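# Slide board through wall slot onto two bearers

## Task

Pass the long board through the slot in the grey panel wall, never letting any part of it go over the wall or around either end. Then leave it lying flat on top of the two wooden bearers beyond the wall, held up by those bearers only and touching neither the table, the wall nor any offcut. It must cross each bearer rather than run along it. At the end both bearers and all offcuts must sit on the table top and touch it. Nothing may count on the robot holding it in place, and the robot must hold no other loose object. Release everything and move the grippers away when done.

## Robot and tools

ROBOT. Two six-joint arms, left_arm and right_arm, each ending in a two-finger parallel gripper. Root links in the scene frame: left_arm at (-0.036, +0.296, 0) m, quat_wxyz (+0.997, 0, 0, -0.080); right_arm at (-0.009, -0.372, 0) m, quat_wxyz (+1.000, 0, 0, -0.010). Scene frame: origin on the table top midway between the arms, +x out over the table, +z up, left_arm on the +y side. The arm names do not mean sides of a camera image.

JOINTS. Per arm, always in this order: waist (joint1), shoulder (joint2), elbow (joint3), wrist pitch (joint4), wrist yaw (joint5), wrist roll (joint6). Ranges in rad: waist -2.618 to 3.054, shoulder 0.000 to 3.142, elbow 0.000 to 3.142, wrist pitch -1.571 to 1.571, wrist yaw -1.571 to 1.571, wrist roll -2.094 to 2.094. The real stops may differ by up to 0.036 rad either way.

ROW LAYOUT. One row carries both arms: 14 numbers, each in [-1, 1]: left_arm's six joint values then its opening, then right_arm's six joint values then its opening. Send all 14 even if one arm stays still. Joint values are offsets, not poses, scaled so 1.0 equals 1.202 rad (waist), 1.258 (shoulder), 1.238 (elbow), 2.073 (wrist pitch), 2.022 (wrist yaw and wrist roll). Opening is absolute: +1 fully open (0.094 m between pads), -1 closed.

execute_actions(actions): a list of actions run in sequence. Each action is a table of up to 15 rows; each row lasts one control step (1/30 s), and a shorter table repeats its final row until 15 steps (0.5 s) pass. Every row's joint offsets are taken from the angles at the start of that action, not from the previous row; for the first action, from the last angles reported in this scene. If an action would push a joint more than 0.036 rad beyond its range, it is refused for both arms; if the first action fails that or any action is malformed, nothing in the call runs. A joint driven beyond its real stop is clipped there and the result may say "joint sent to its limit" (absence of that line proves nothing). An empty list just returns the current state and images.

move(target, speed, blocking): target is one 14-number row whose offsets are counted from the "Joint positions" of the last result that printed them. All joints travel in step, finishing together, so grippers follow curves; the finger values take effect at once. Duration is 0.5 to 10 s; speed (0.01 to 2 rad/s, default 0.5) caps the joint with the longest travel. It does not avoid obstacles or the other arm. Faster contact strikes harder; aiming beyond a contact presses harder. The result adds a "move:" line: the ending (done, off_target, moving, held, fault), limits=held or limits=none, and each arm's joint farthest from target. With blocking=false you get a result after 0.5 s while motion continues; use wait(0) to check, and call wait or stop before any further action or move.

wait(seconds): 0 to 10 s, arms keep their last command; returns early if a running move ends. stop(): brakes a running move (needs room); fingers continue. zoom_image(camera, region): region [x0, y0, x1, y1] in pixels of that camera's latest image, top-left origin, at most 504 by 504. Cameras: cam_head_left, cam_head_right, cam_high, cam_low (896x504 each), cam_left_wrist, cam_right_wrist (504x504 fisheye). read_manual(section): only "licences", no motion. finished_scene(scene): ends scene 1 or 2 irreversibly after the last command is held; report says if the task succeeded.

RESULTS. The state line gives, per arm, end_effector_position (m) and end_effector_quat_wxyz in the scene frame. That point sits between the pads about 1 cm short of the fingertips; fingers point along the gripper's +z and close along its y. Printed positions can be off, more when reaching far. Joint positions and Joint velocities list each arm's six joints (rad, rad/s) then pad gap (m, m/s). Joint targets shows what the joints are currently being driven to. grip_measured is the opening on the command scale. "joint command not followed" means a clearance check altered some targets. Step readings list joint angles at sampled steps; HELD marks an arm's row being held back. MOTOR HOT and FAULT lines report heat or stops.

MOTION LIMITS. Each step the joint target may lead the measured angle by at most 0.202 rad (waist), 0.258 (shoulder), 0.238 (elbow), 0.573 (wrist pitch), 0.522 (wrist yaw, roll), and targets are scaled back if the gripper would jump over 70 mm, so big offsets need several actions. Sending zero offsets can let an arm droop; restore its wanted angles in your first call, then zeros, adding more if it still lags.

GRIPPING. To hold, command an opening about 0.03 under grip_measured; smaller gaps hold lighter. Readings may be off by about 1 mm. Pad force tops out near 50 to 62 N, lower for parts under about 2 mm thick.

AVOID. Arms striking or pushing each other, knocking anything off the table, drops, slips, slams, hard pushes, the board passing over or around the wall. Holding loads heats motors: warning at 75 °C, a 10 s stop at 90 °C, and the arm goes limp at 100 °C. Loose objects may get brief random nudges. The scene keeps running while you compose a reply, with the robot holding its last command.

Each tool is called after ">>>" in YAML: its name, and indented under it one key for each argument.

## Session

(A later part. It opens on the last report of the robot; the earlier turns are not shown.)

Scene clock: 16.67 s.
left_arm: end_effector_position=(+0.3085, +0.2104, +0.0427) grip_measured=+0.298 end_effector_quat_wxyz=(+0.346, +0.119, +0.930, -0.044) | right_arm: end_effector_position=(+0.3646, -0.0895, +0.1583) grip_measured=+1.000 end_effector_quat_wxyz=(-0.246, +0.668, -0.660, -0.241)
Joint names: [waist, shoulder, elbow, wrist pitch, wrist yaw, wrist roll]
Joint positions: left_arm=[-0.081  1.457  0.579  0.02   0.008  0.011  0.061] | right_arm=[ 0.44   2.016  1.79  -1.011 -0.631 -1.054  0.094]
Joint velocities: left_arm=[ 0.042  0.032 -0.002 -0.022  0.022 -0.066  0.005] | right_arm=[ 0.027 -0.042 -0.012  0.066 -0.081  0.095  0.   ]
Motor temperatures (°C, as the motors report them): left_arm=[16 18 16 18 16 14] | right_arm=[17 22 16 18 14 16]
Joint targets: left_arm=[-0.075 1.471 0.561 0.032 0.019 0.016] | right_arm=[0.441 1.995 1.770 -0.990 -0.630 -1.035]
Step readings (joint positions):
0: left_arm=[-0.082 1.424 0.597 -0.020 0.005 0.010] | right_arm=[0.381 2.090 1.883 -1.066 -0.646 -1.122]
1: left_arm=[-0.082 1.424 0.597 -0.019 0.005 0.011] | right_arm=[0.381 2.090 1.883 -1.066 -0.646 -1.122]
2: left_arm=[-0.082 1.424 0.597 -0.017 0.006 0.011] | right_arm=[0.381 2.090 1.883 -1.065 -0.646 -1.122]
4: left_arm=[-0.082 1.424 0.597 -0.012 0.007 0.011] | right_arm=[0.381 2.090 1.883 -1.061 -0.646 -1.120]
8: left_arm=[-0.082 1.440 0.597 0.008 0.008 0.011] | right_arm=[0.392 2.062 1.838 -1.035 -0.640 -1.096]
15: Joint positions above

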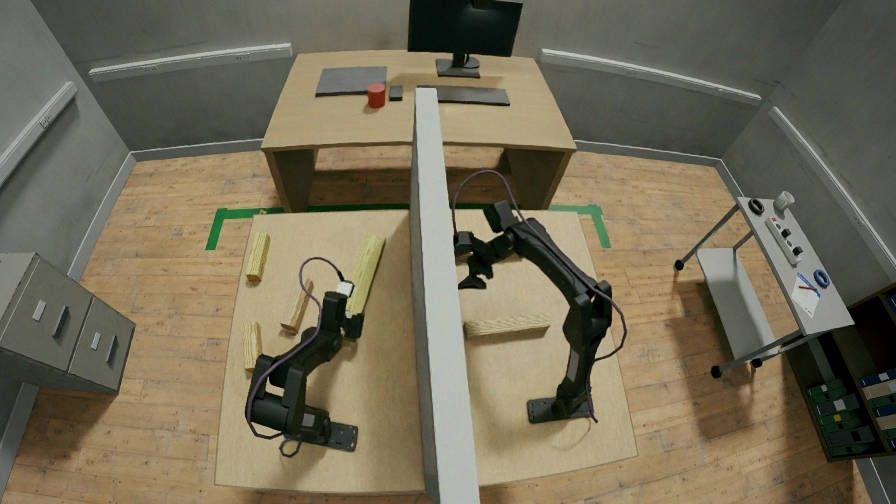

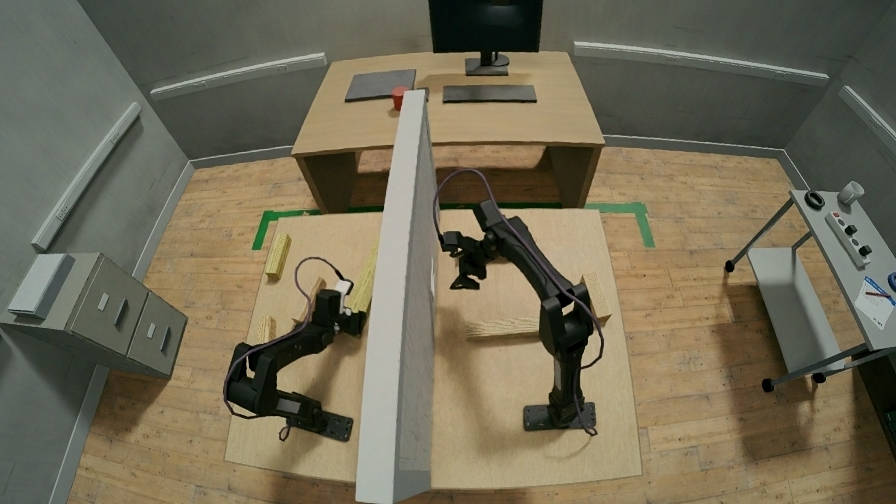

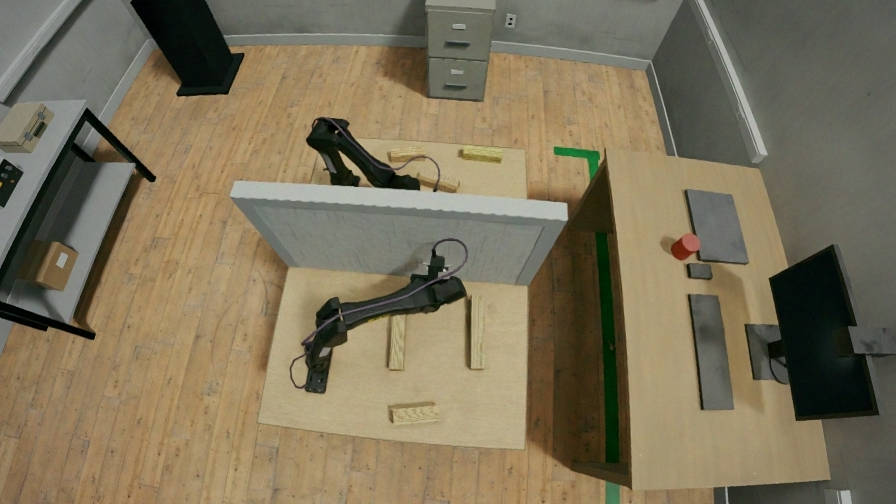

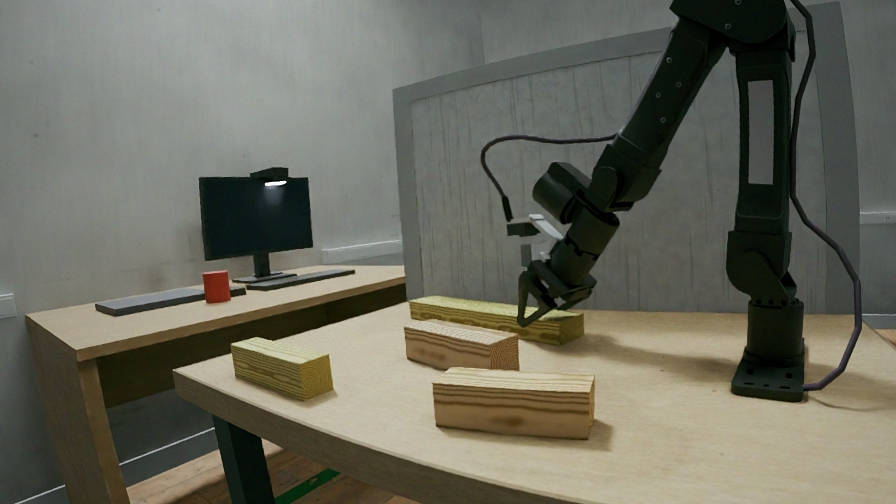

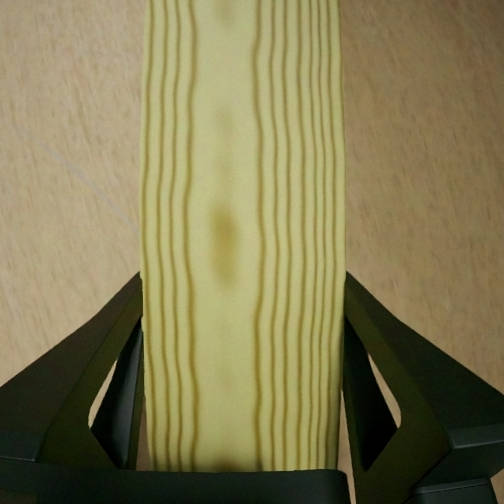

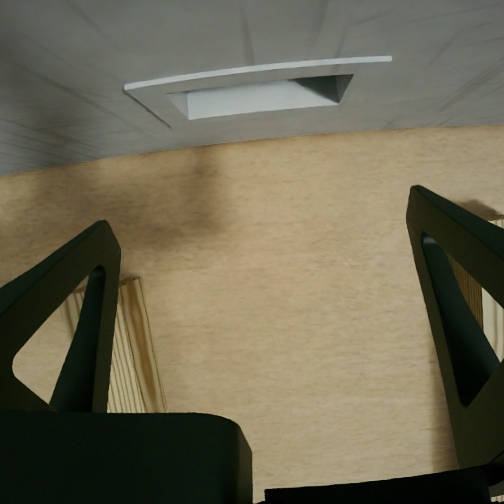

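>>> execute_actions:
  actions:
    - [[0.0050,0.0103,-0.0096,0.0132,0.0098,0.0077,0.1,0.0008,-0.0167,-0.0162,0.0101,0.0005,0.0094,1],[0.0050,0.0080,0.0041,0.0152,0.0221,0.0221,0.1,0.0008,-0.0167,-0.0162,0.0101,0.0005,0.0094,1],[0.0063,0.0046,0.0248,0.0097,0.0406,0.0439,0.1,0.0008,-0.0167,-0.0162,0.0101,0.0005,0.0094,1],[0.0162,0.0004,0.0506,-0.0045,0.0639,0.0712,0.1,0.0008,-0.0167,-0.0162,0.0101,0.0005,0.0094,1],[0.0341,-0.0044,0.0800,-0.0271,0.0902,0.1022,0.1,0.0008,-0.0167,-0.0162,0.0101,0.0005,0.0094,1],[0.0584,-0.0096,0.1111,-0.0515,0.1182,0.1351,0.1,0.0008,-0.0167,-0.0162,0.0101,0.0005,0.0094,1],[0.0871,-0.0147,0.1422,-0.0763,0.1461,0.1679,0.1,0.0008,-0.0167,-0.0162,0.0101,0.0005,0.0094,1],[0.1186,-0.0195,0.1716,-0.0998,0.1724,0.1989,0.1,0.0008,-0.0167,-0.0162,0.0101,0.0005,0.0094,1],[0.1510,-0.0237,0.1974,-0.1208,0.1957,0.2262,0.1,0.0008,-0.0167,-0.0162,0.0101,0.0005,0.0094,1],[0.1825,-0.0271,0.2181,-0.1379,0.2142,0.2480,0.1,0.0008,-0.0167,-0.0162,0.0101,0.0005,0.0094,1],[0.2112,-0.0294,0.2318,-0.1499,0.2265,0.2624,0.1,0.0008,-0.0167,-0.0162,0.0101,0.0005,0.0094,1],[0.2355,-0.0302,0.2367,-0.1550,0.2309,0.2676,0.1,0.0008,-0.0167,-0.0162,0.0101,0.0005,0.0094,1],[0.2534,-0.0302,0.2367,-0.1550,0.2309,0.2676,0.1,0.0008,-0.0167,-0.0162,0.0101,0.0005,0.0094,1],[0.2633,-0.0302,0.2367,-0.1550,0.2309,0.2676,0.1,0.0008,-0.0167,-0.0162,0.0101,0.0005,0.0094,1],[0.2646,-0.0302,0.2367,-0.1550,0.2309,0.2676,0.1,0.0008,-0.0167,-0.0162,0.0101,0.0005,0.0094,1]]

Scene clock: 21.10 s.
left_arm: end_effector_position=(+0.3353, +0.2533, +0.0994) grip_measured=+0.342 end_effector_quat_wxyz=(+0.352, +0.248, +0.898, -0.087) | right_arm: end_effector_position=(+0.3674, -0.0889, +0.1593) grip_measured=+1.000 end_effector_quat_wxyz=(-0.250, +0.665, -0.663, -0.237)
Joint names: [waist, shoulder, elbow, wrist pitch, wrist yaw, wrist roll]
Joint positions: left_arm=[ 0.218  1.457  0.832 -0.287  0.372  0.468  0.063] | right_arm=[ 0.44   2.014  1.79  -0.997 -0.625 -1.041  0.094]
Joint velocities: left_arm=[ 0.593 -0.012  0.071 -0.227  0.125  0.549  0.001] | right_arm=[ 0.012 -0.007 -0.002  0.037 -0.051 -0.007  0.   ]
Motor temperatures (°C, as the motors report them): left_arm=[16 18 16 19 16 14] | right_arm=[17 23 16 18 14 16]
Joint targets: left_arm=[0.237 1.419 0.872 -0.302 0.475 0.552] | right_arm=[0.441 1.994 1.770 -0.990 -0.630 -1.035]
Step readings (joint positions):
0: left_arm=[-0.081 1.457 0.579 0.020 0.010 0.012] | right_arm=[0.440 2.014 1.790 -0.997 -0.625 -1.041]
1: left_arm=[-0.081 1.457 0.579 0.020 0.010 0.012] | right_arm=[0.440 2.014 1.790 -0.997 -0.625 -1.041]
2: left_arm=[-0.080 1.457 0.579 0.021 0.011 0.015] | right_arm=[0.440 2.014 1.790 -0.997 -0.625 -1.041]
4: left_arm=[-0.074 1.457 0.583 0.016 0.029 0.042] | right_arm=[0.440 2.014 1.790 -0.997 -0.625 -1.041]
8: left_arm=[-0.004 1.457 0.675 -0.108 0.163 0.200] | right_arm=[0.440 2.014 1.790 -0.997 -0.625 -1.041]
15: Joint positions above

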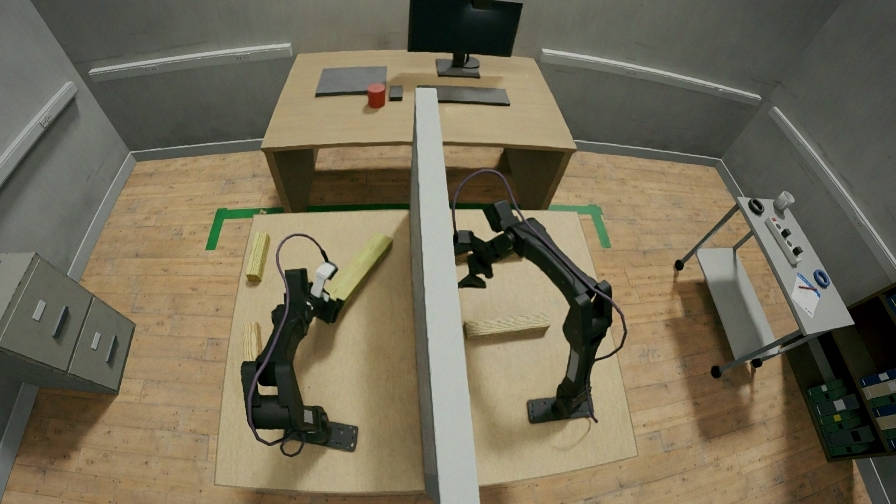

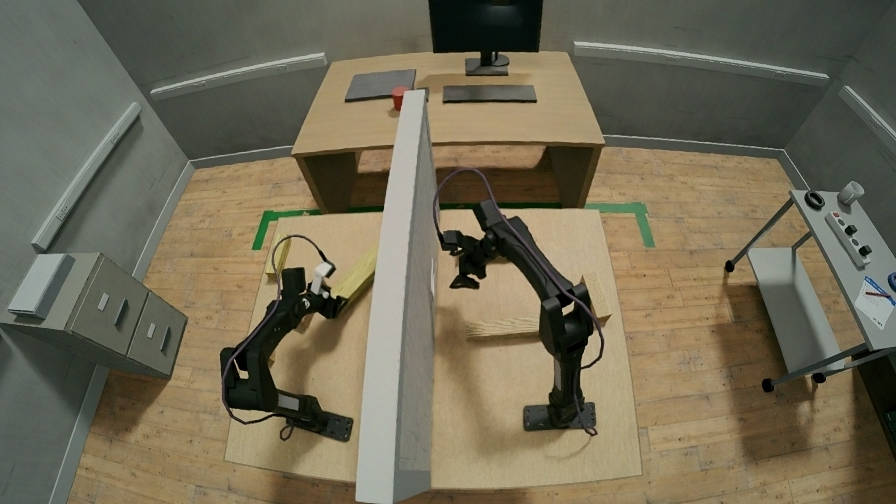

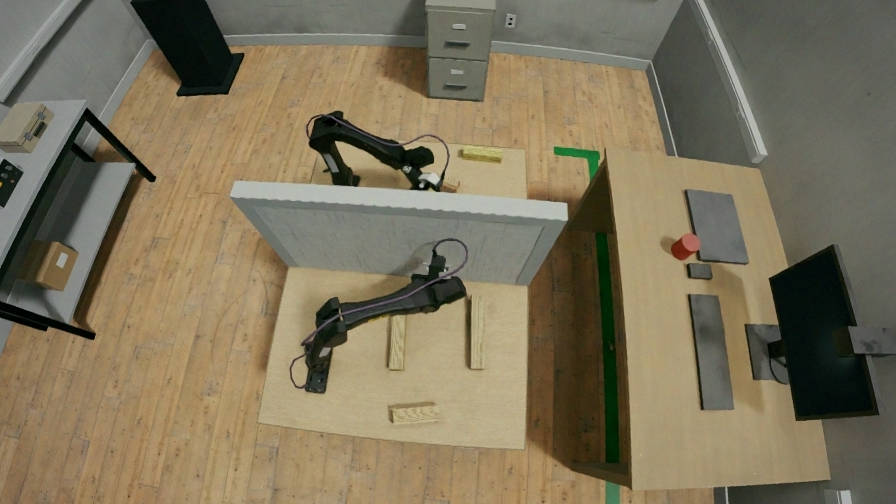

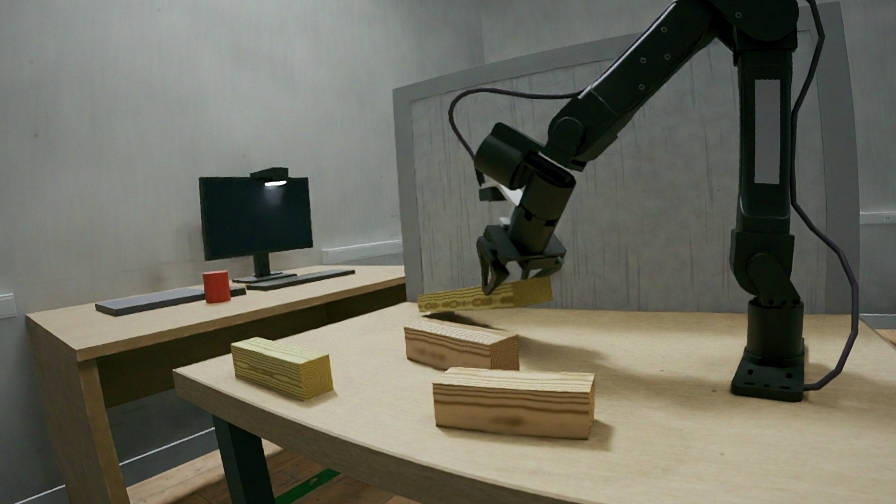

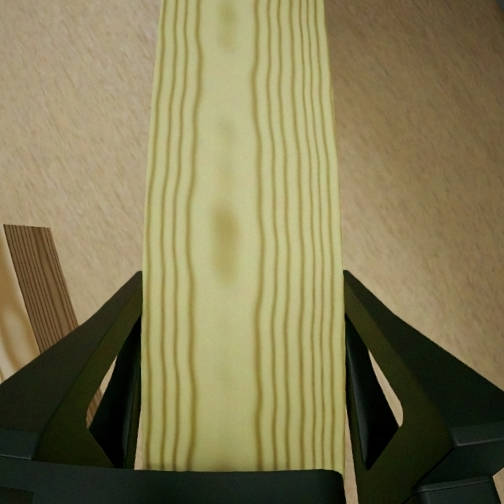

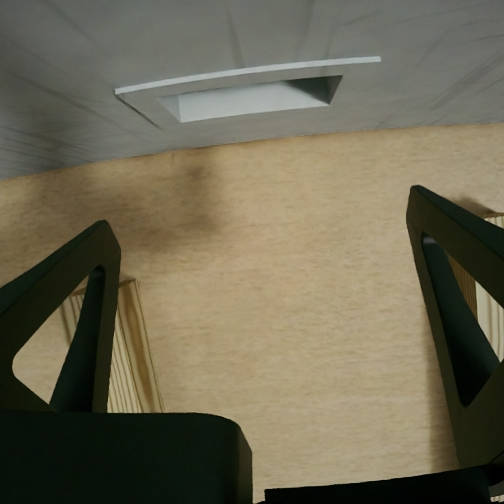

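>>> execute_actions:
  actions: []

Scene clock: 21.37 s.
left_arm: end_effector_position=(+0.3283, +0.2573, +0.0961) grip_measured=+0.342 end_effector_quat_wxyz=(+0.343, +0.265, +0.896, -0.094) | right_arm: end_effector_position=(+0.3674, -0.0889, +0.1593) grip_measured=+1.000 end_effector_quat_wxyz=(-0.250, +0.665, -0.663, -0.237)
Joint names: [waist, shoulder, elbow, wrist pitch, wrist yaw, wrist roll]
Joint positions: left_arm=[ 0.246  1.457  0.833 -0.326  0.408  0.528  0.063] | right_arm=[ 0.44   2.014  1.79  -0.997 -0.625 -1.041  0.094]
Joint velocities: left_arm=[ 0.002 -0.002 -0.007  0.007  0.037  0.051 -0.002] | right_arm=[ 0.012 -0.002  0.007  0.022  0.022  0.081  0.   ]
Motor temperatures (°C, as the motors report them): left_arm=[16 18 17 19 16 14] | right_arm=[17 23 16 18 14 16]
Joint targets: left_arm=[0.236 1.419 0.872 -0.302 0.475 0.551] | right_arm=[0.441 1.994 1.770 -0.990 -0.630 -1.035]

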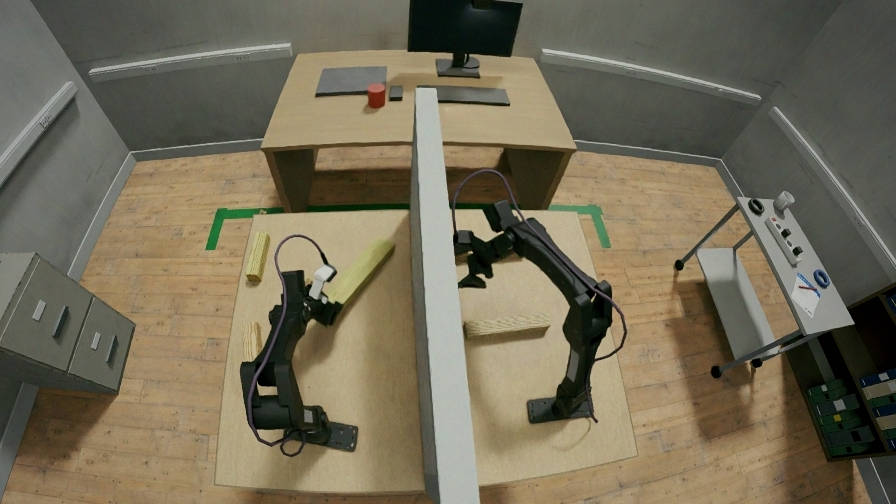

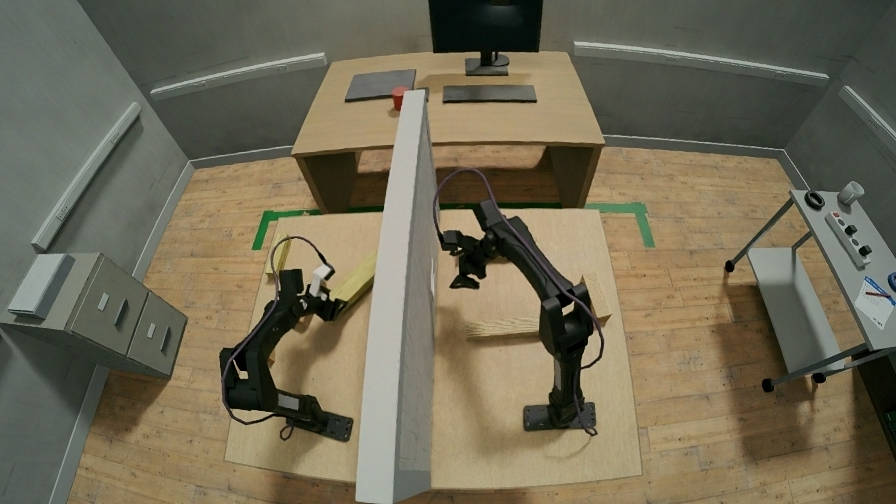

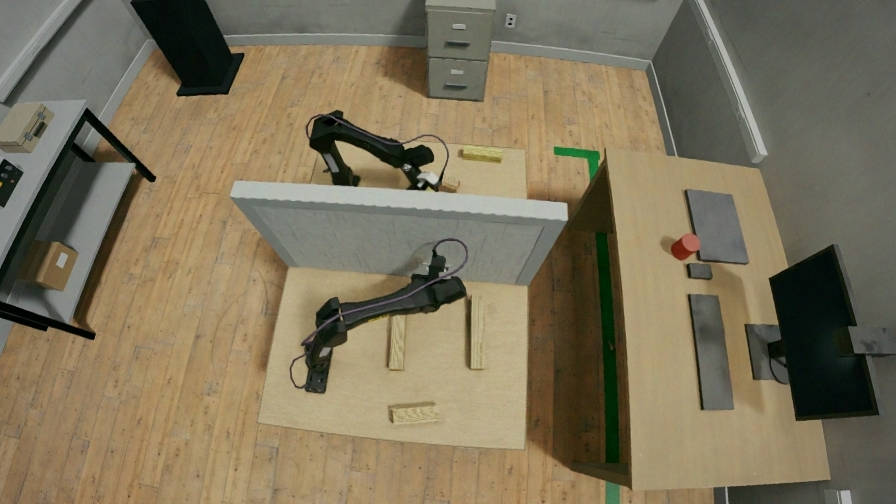

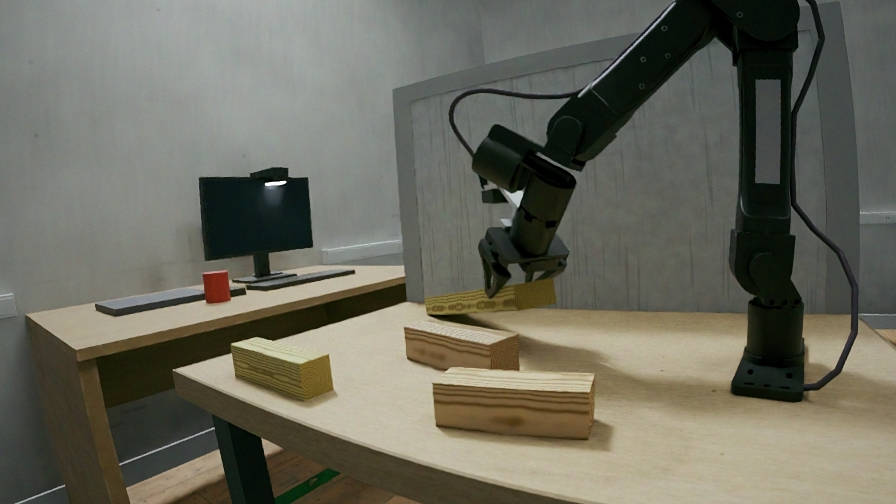

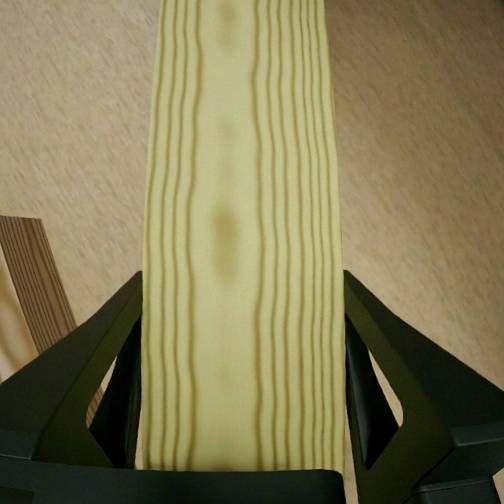

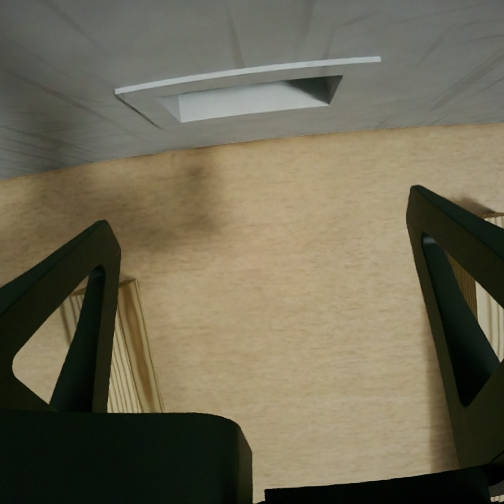

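>>> execute_actions:
  actions:
    - [[-0.0087,-0.0272,0.0302,0.0122,0.0319,0.0113,0.1,0.0008,-0.0159,-0.0162,0.0034,-0.0025,0.0030,1],[-0.0099,-0.0188,0.0265,0.0137,0.0285,0.0111,0.1,0.0008,-0.0159,-0.0162,0.0034,-0.0025,0.0030,1],[-0.0116,-0.0061,0.0209,0.0160,0.0234,0.0108,0.1,0.0008,-0.0159,-0.0162,0.0034,-0.0025,0.0030,1],[-0.0138,0.0097,0.0139,0.0189,0.0171,0.0104,0.1,0.0008,-0.0159,-0.0162,0.0034,-0.0025,0.0030,1],[-0.0163,0.0277,0.0060,0.0221,0.0099,0.0099,0.1,0.0008,-0.0159,-0.0162,0.0034,-0.0025,0.0030,1],[-0.0190,0.0468,-0.0024,0.0256,0.0022,0.0094,0.1,0.0008,-0.0159,-0.0162,0.0034,-0.0025,0.0030,1],[-0.0216,0.0659,-0.0108,0.0291,-0.0055,0.0089,0.1,0.0008,-0.0159,-0.0162,0.0034,-0.0025,0.0030,1],[-0.0241,0.0839,-0.0187,0.0323,-0.0127,0.0084,0.1,0.0008,-0.0159,-0.0162,0.0034,-0.0025,0.0030,1],[-0.0263,0.0997,-0.0257,0.0352,-0.0190,0.0080,0.1,0.0008,-0.0159,-0.0162,0.0034,-0.0025,0.0030,1],[-0.0280,0.1124,-0.0313,0.0375,-0.0241,0.0077,0.1,0.0008,-0.0159,-0.0162,0.0034,-0.0025,0.0030,1],[-0.0292,0.1208,-0.0350,0.0390,-0.0275,0.0075,0.1,0.0008,-0.0159,-0.0162,0.0034,-0.0025,0.0030,1],[-0.0296,0.1238,-0.0363,0.0396,-0.0287,0.0074,0.1,0.0008,-0.0159,-0.0162,0.0034,-0.0025,0.0030,1],[-0.0296,0.1238,-0.0363,0.0396,-0.0287,0.0074,0.1,0.0008,-0.0159,-0.0162,0.0034,-0.0025,0.0030,1],[-0.0296,0.1238,-0.0363,0.0396,-0.0287,0.0074,0.1,0.0008,-0.0159,-0.0162,0.0034,-0.0025,0.0030,1],[-0.0296,0.1238,-0.0363,0.0396,-0.0287,0.0074,0.6,0.0008,-0.0159,-0.0162,0.0034,-0.0025,0.0030,1]]

>>> zoom_image:
  camera: "cam_low"
  region: [400, 230, 600, 370]

>>> execute_actions:
  actions: []

Scene clock: 23.27 s.
left_arm: end_effector_position=(+0.3301, +0.2547, +0.0442) grip_measured=+0.496 end_effector_quat_wxyz=(+0.299, +0.274, +0.910, -0.091) | right_arm: end_effector_position=(+0.3675, -0.0890, +0.1592) grip_measured=+1.000 end_effector_quat_wxyz=(-0.250, +0.665, -0.663, -0.237)
Joint names: [waist, shoulder, elbow, wrist pitch, wrist yaw, wrist roll]
Joint positions: left_arm=[ 0.22   1.607  0.806 -0.237  0.367  0.543  0.07 ] | right_arm=[ 0.44   2.014  1.79  -0.997 -0.624 -1.04   0.094]
Joint velocities: left_arm=[-0.032  0.056 -0.09  -0.095 -0.11  -0.037  0.205] | right_arm=[-0.002  0.007 -0.002  0.022 -0.022 -0.022  0.   ]
Motor temperatures (°C, as the motors report them): left_arm=[16 18 17 19 16 14] | right_arm=[17 24 16 18 14 16]
Joint targets: left_arm=[0.211 1.613 0.788 -0.244 0.350 0.543] | right_arm=[0.441 1.994 1.770 -0.990 -0.629 -1.034]
Step readings (joint positions):
0: left_arm=[0.246 1.457 0.833 -0.331 0.416 0.542] | right_arm=[0.440 2.014 1.790 -0.997 -0.625 -1.041]
1: left_arm=[0.246 1.457 0.833 -0.331 0.416 0.542] | right_arm=[0.440 2.014 1.790 -0.997 -0.625 -1.041]
2: left_arm=[0.246 1.457 0.833 -0.331 0.416 0.542] | right_arm=[0.440 2.014 1.790 -0.997 -0.624 -1.041]
4: left_arm=[0.246 1.457 0.833 -0.331 0.415 0.542] | right_arm=[0.440 2.014 1.790 -0.997 -0.624 -1.041]
8: left_arm=[0.235 1.502 0.833 -0.299 0.405 0.543] | right_arm=[0.440 2.014 1.790 -0.997 -0.624 -1.040]
15: Joint positions above

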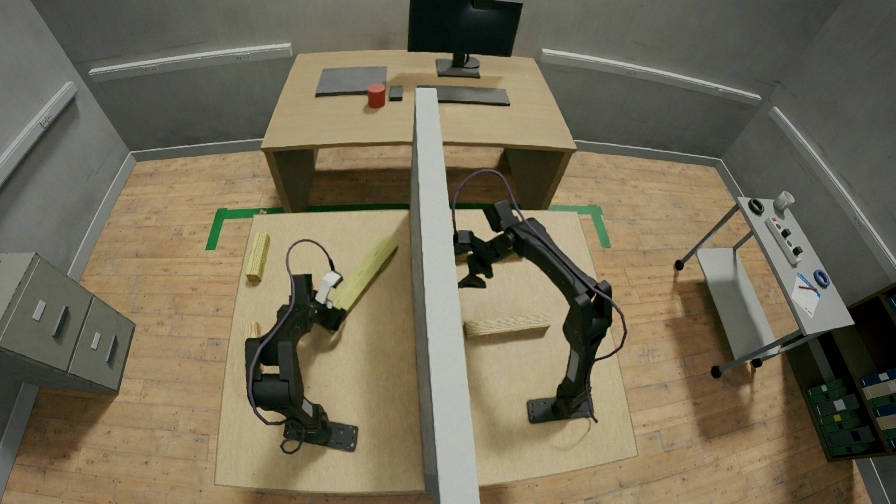

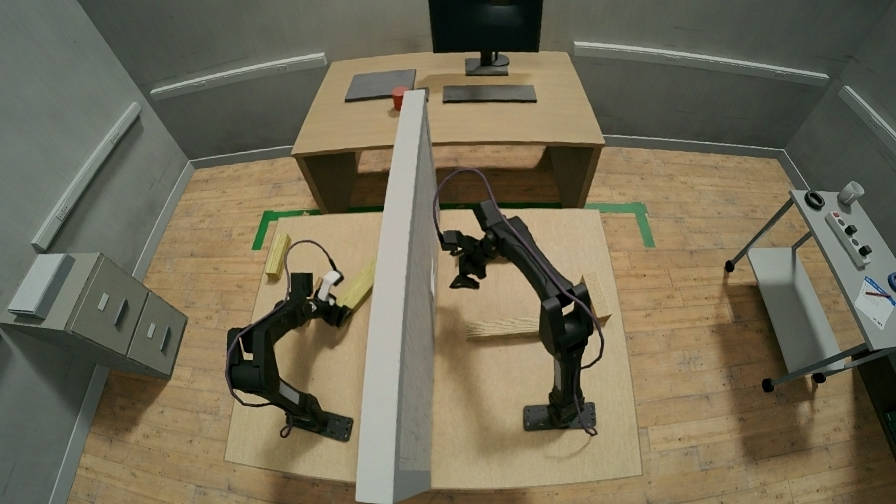

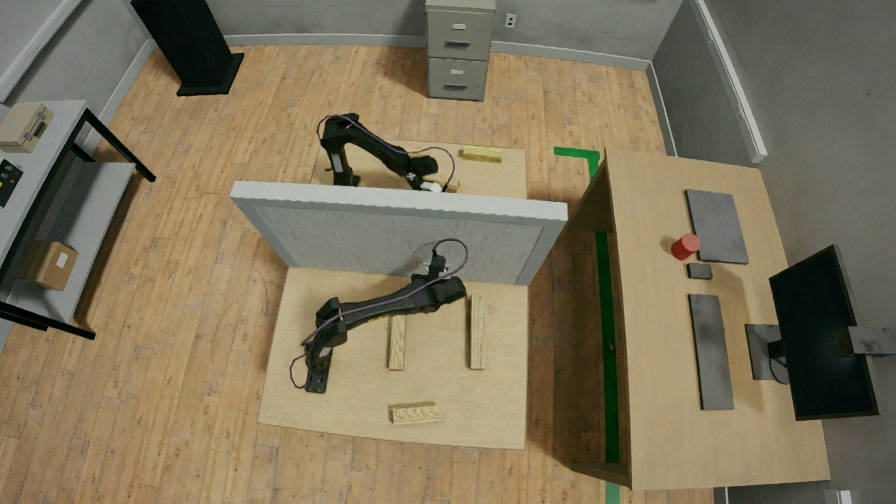

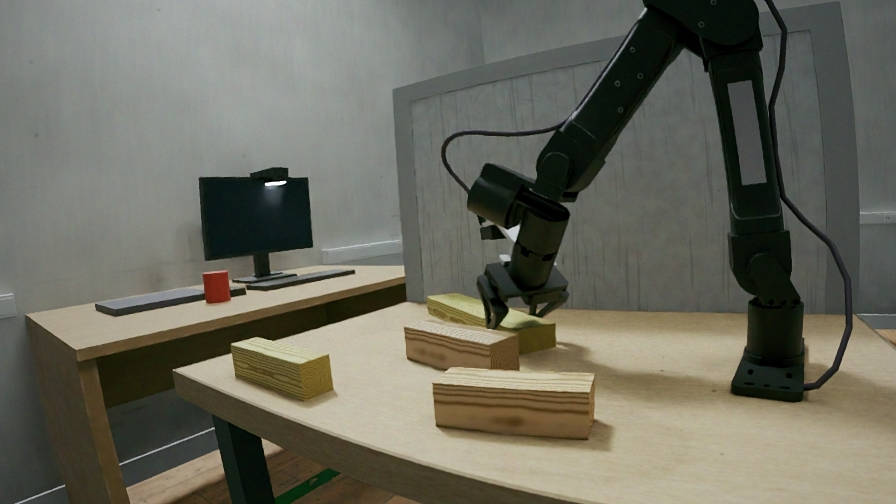

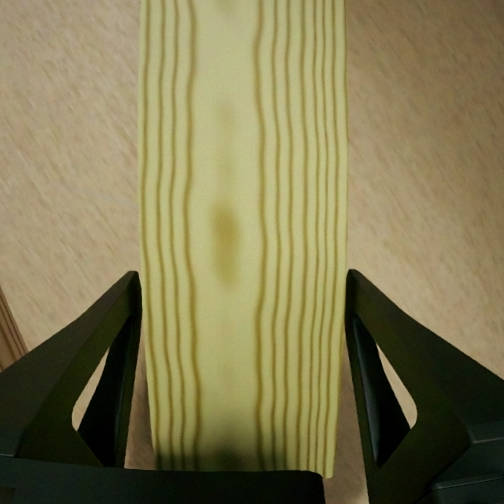

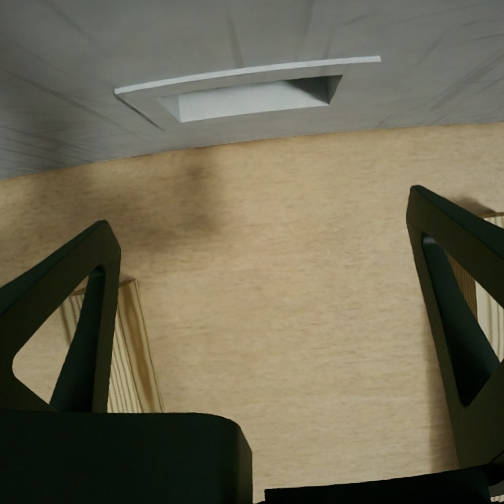

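Region (400, 230, 600, 370) of cam_low's 896x504 image, scaled by 2.520, with more detail than that image has; it fills the top 353 rows of this view, and the rest is white.

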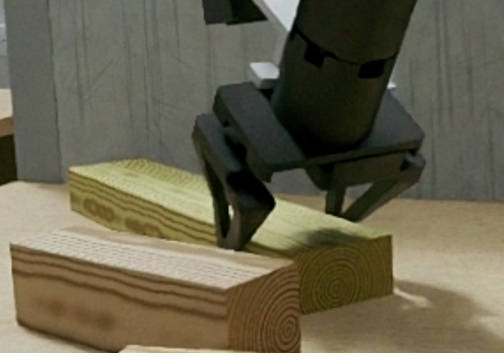

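Scene clock: 23.27 s.
left_arm: end_effector_position=(+0.3301, +0.2547, +0.0442) grip_measured=+0.496 end_effector_quat_wxyz=(+0.299, +0.274, +0.910, -0.091) | right_arm: end_effector_position=(+0.3675, -0.0890, +0.1592) grip_measured=+1.000 end_effector_quat_wxyz=(-0.250, +0.665, -0.663, -0.237)
Joint names: [waist, shoulder, elbow, wrist pitch, wrist yaw, wrist roll]
Joint positions: left_arm=[ 0.22   1.607  0.806 -0.237  0.367  0.543  0.07 ] | right_arm=[ 0.44   2.014  1.79  -0.997 -0.624 -1.04   0.094]
Joint velocities: left_arm=[-0.032  0.056 -0.09  -0.095 -0.11  -0.037  0.205] | right_arm=[-0.002  0.007 -0.002  0.022 -0.022 -0.022  0.   ]
Motor temperatures (°C, as the motors report them): left_arm=[16 18 17 19 16 14] | right_arm=[17 24 16 18 14 16]
Joint targets: left_arm=[0.211 1.613 0.788 -0.244 0.350 0.543] | right_arm=[0.441 1.994 1.770 -0.990 -0.629 -1.034]

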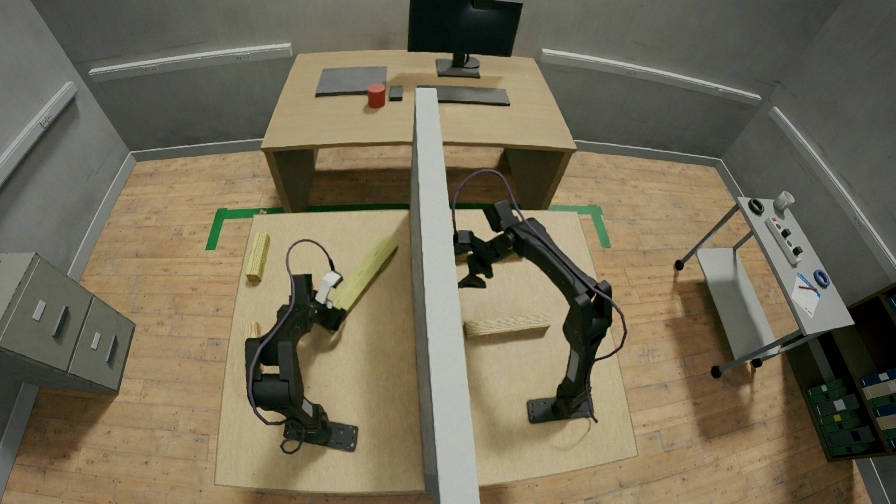

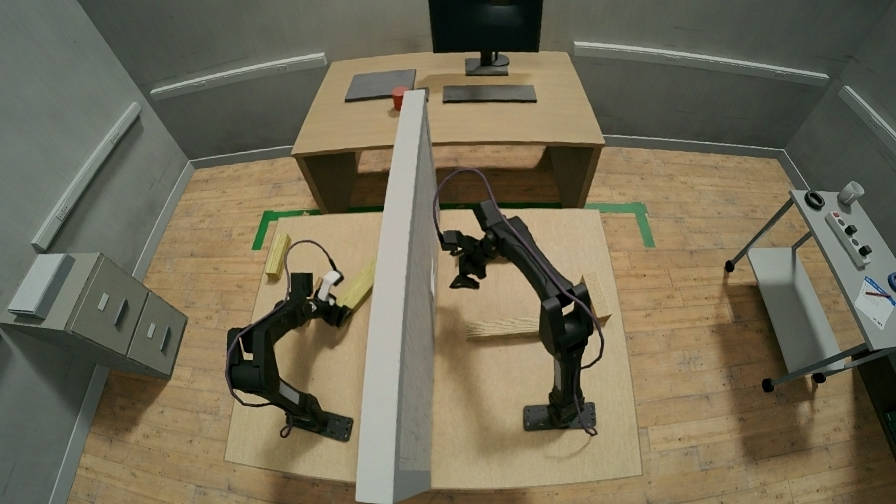

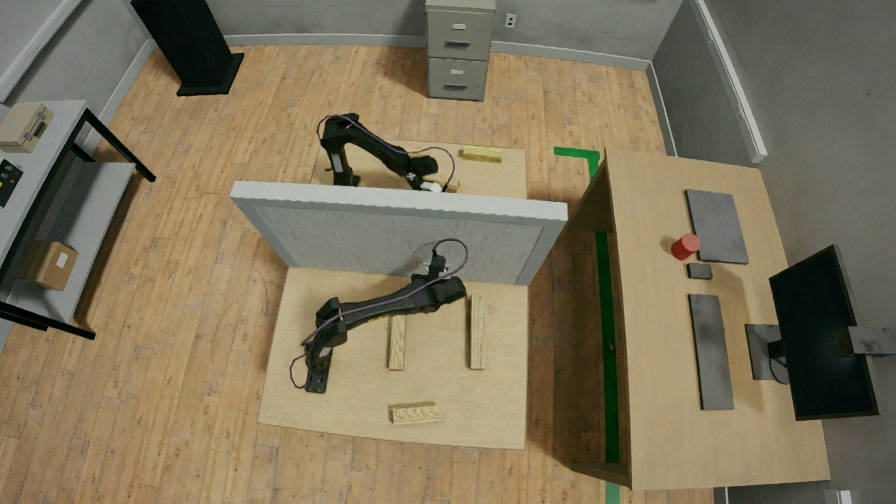

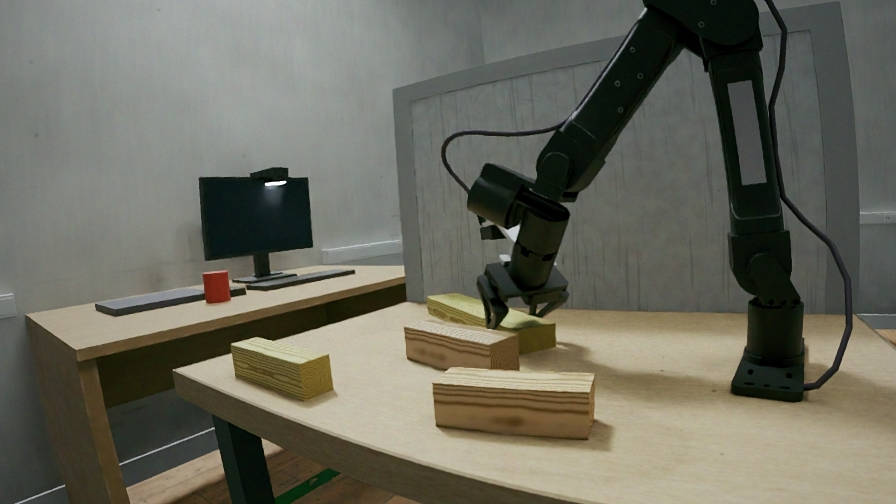

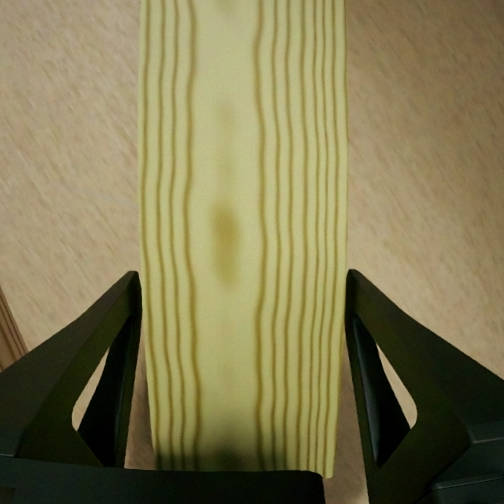

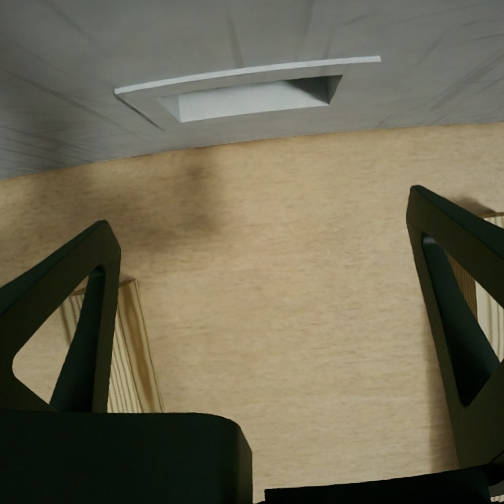

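>>> execute_actions:
  actions:
    - [[-0.0075,0.0048,-0.0127,-0.0029,-0.0086,-0.0004,0.7,0.0008,-0.0159,-0.0162,0.0034,-0.0025,0.0030,1],[-0.0075,0.0048,-0.0078,-0.0016,-0.0092,-0.0017,0.7,0.0008,-0.0159,-0.0162,0.0034,-0.0025,0.0030,1],[-0.0077,0.0052,-0.0004,0.0004,-0.0101,-0.0035,0.7,0.0008,-0.0159,-0.0162,0.0034,-0.0025,0.0030,1],[-0.0094,0.0082,0.0090,0.0028,-0.0113,-0.0059,0.7,0.0008,-0.0159,-0.0162,0.0034,-0.0025,0.0030,1],[-0.0126,0.0137,0.0195,0.0056,-0.0125,-0.0085,0.7,0.0008,-0.0159,-0.0162,0.0034,-0.0025,0.0030,1],[-0.0168,0.0211,0.0308,0.0086,-0.0139,-0.0113,0.7,0.0008,-0.0159,-0.0162,0.0034,-0.0025,0.0030,1],[-0.0218,0.0299,0.0420,0.0116,-0.0153,-0.0141,0.7,0.0008,-0.0159,-0.0162,0.0034,-0.0025,0.0030,1],[-0.0273,0.0395,0.0525,0.0144,-0.0165,-0.0167,0.7,0.0008,-0.0159,-0.0162,0.0034,-0.0025,0.0030,1],[-0.0329,0.0493,0.0619,0.0168,-0.0177,-0.0191,0.7,0.0008,-0.0159,-0.0162,0.0034,-0.0025,0.0030,1],[-0.0384,0.0589,0.0693,0.0188,-0.0186,-0.0209,0.7,0.0008,-0.0159,-0.0162,0.0034,-0.0025,0.0030,1],[-0.0434,0.0677,0.0742,0.0201,-0.0192,-0.0222,0.7,0.0008,-0.0159,-0.0162,0.0034,-0.0025,0.0030,1],[-0.0476,0.0751,0.0760,0.0206,-0.0194,-0.0226,0.7,0.0008,-0.0159,-0.0162,0.0034,-0.0025,0.0030,1],[-0.0508,0.0806,0.0760,0.0206,-0.0194,-0.0226,0.7,0.0008,-0.0159,-0.0162,0.0034,-0.0025,0.0030,1],[-0.0525,0.0836,0.0760,0.0206,-0.0194,-0.0226,0.7,0.0008,-0.0159,-0.0162,0.0034,-0.0025,0.0030,1],[-0.0527,0.0840,0.0760,0.0206,-0.0194,-0.0226,0.7,0.0008,-0.0159,-0.0162,0.0034,-0.0025,0.0030,1]]

Scene clock: 24.93 s.
left_arm: end_effector_position=(+0.3518, +0.2408, +0.0390) grip_measured=+0.699 end_effector_quat_wxyz=(+0.300, +0.280, +0.908, -0.087) | right_arm: end_effector_position=(+0.3675, -0.0890, +0.1592) grip_measured=+1.000 end_effector_quat_wxyz=(-0.250, +0.665, -0.663, -0.237)
Joint names: [waist, shoulder, elbow, wrist pitch, wrist yaw, wrist roll]
Joint positions: left_arm=[ 0.167  1.692  0.872 -0.201  0.334  0.509  0.08 ] | right_arm=[ 0.44   2.014  1.79  -0.997 -0.623 -1.04   0.094]
Joint velocities: left_arm=[-0.085  0.149 -0.002  0.022 -0.007 -0.037 -0.001] | right_arm=[-0.002 -0.007  0.002  0.037 -0.051 -0.051  0.   ]
Motor temperatures (°C, as the motors report them): left_arm=[16 18 17 19 16 14] | right_arm=[17 24 16 18 14 16]
Joint targets: left_arm=[0.157 1.713 0.900 -0.195 0.328 0.497] | right_arm=[0.441 1.994 1.770 -0.990 -0.629 -1.034]
Step readings (joint positions):
0: left_arm=[0.220 1.608 0.803 -0.241 0.352 0.543] | right_arm=[0.440 2.014 1.790 -0.997 -0.624 -1.040]
1: left_arm=[0.220 1.608 0.803 -0.241 0.352 0.543] | right_arm=[0.440 2.014 1.790 -0.997 -0.624 -1.040]
2: left_arm=[0.220 1.608 0.803 -0.241 0.352 0.543] | right_arm=[0.440 2.014 1.790 -0.997 -0.624 -1.040]
4: left_arm=[0.220 1.608 0.803 -0.241 0.350 0.542] | right_arm=[0.440 2.014 1.790 -0.997 -0.624 -1.040]
8: left_arm=[0.209 1.619 0.815 -0.237 0.343 0.530] | right_arm=[0.440 2.014 1.790 -0.997 -0.623 -1.040]
15: Joint positions above

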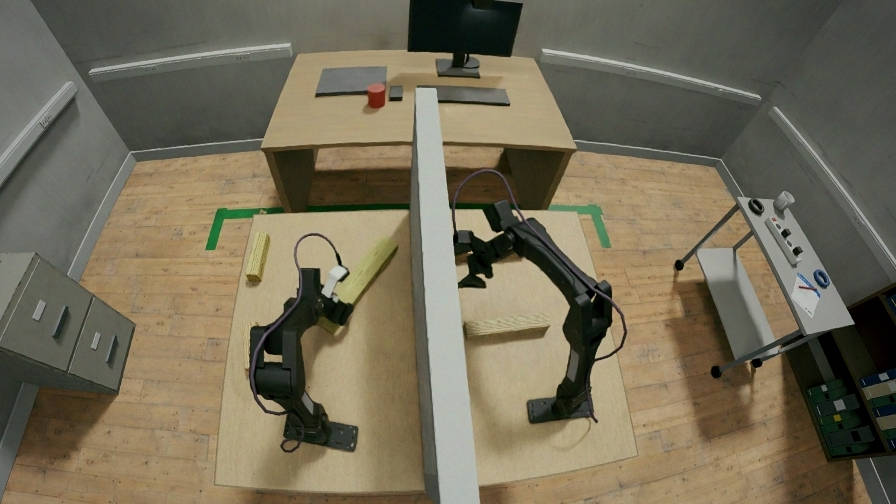

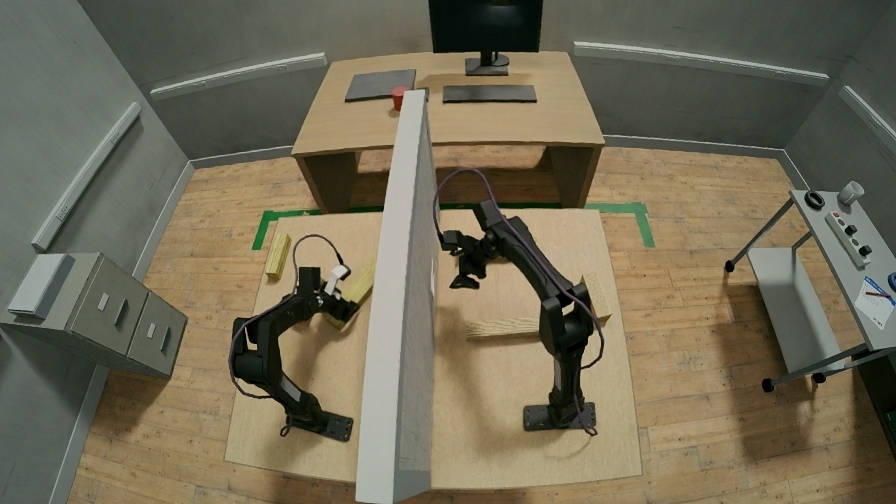

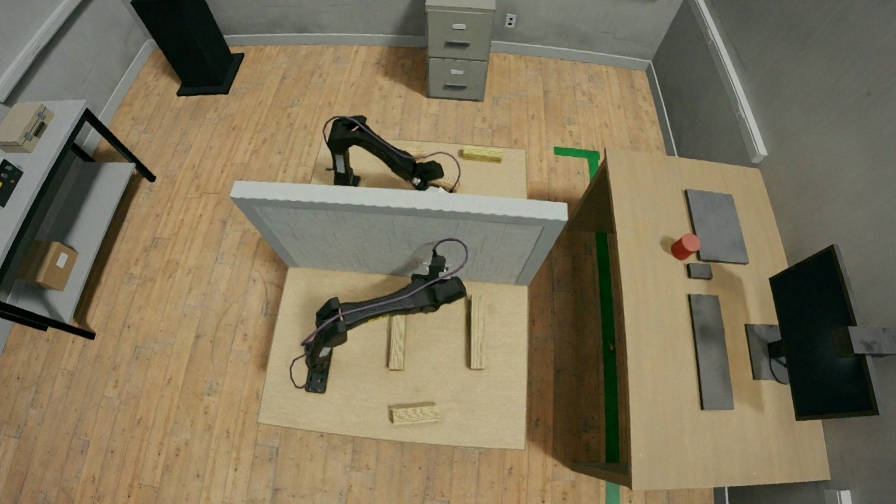

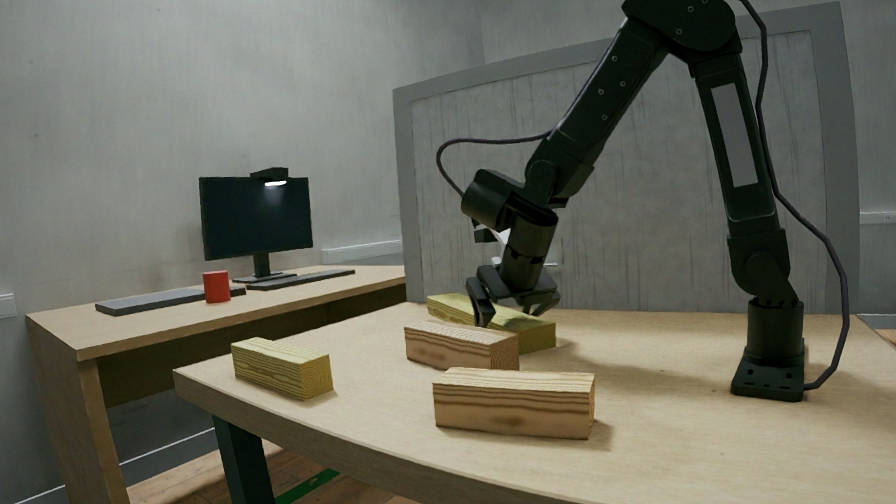

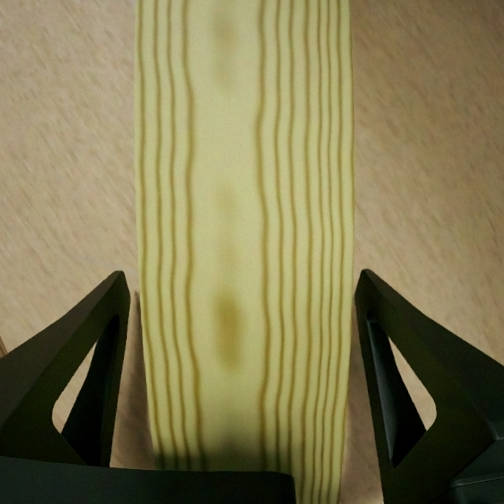

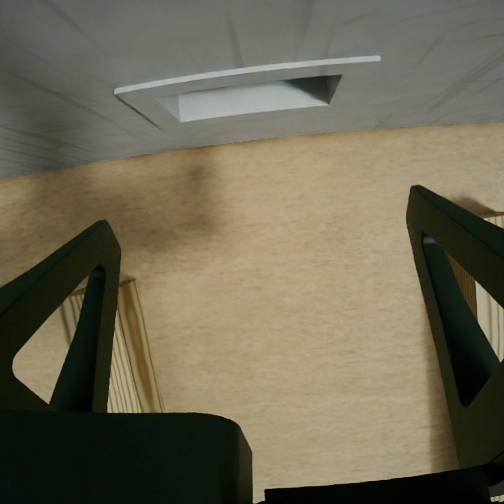

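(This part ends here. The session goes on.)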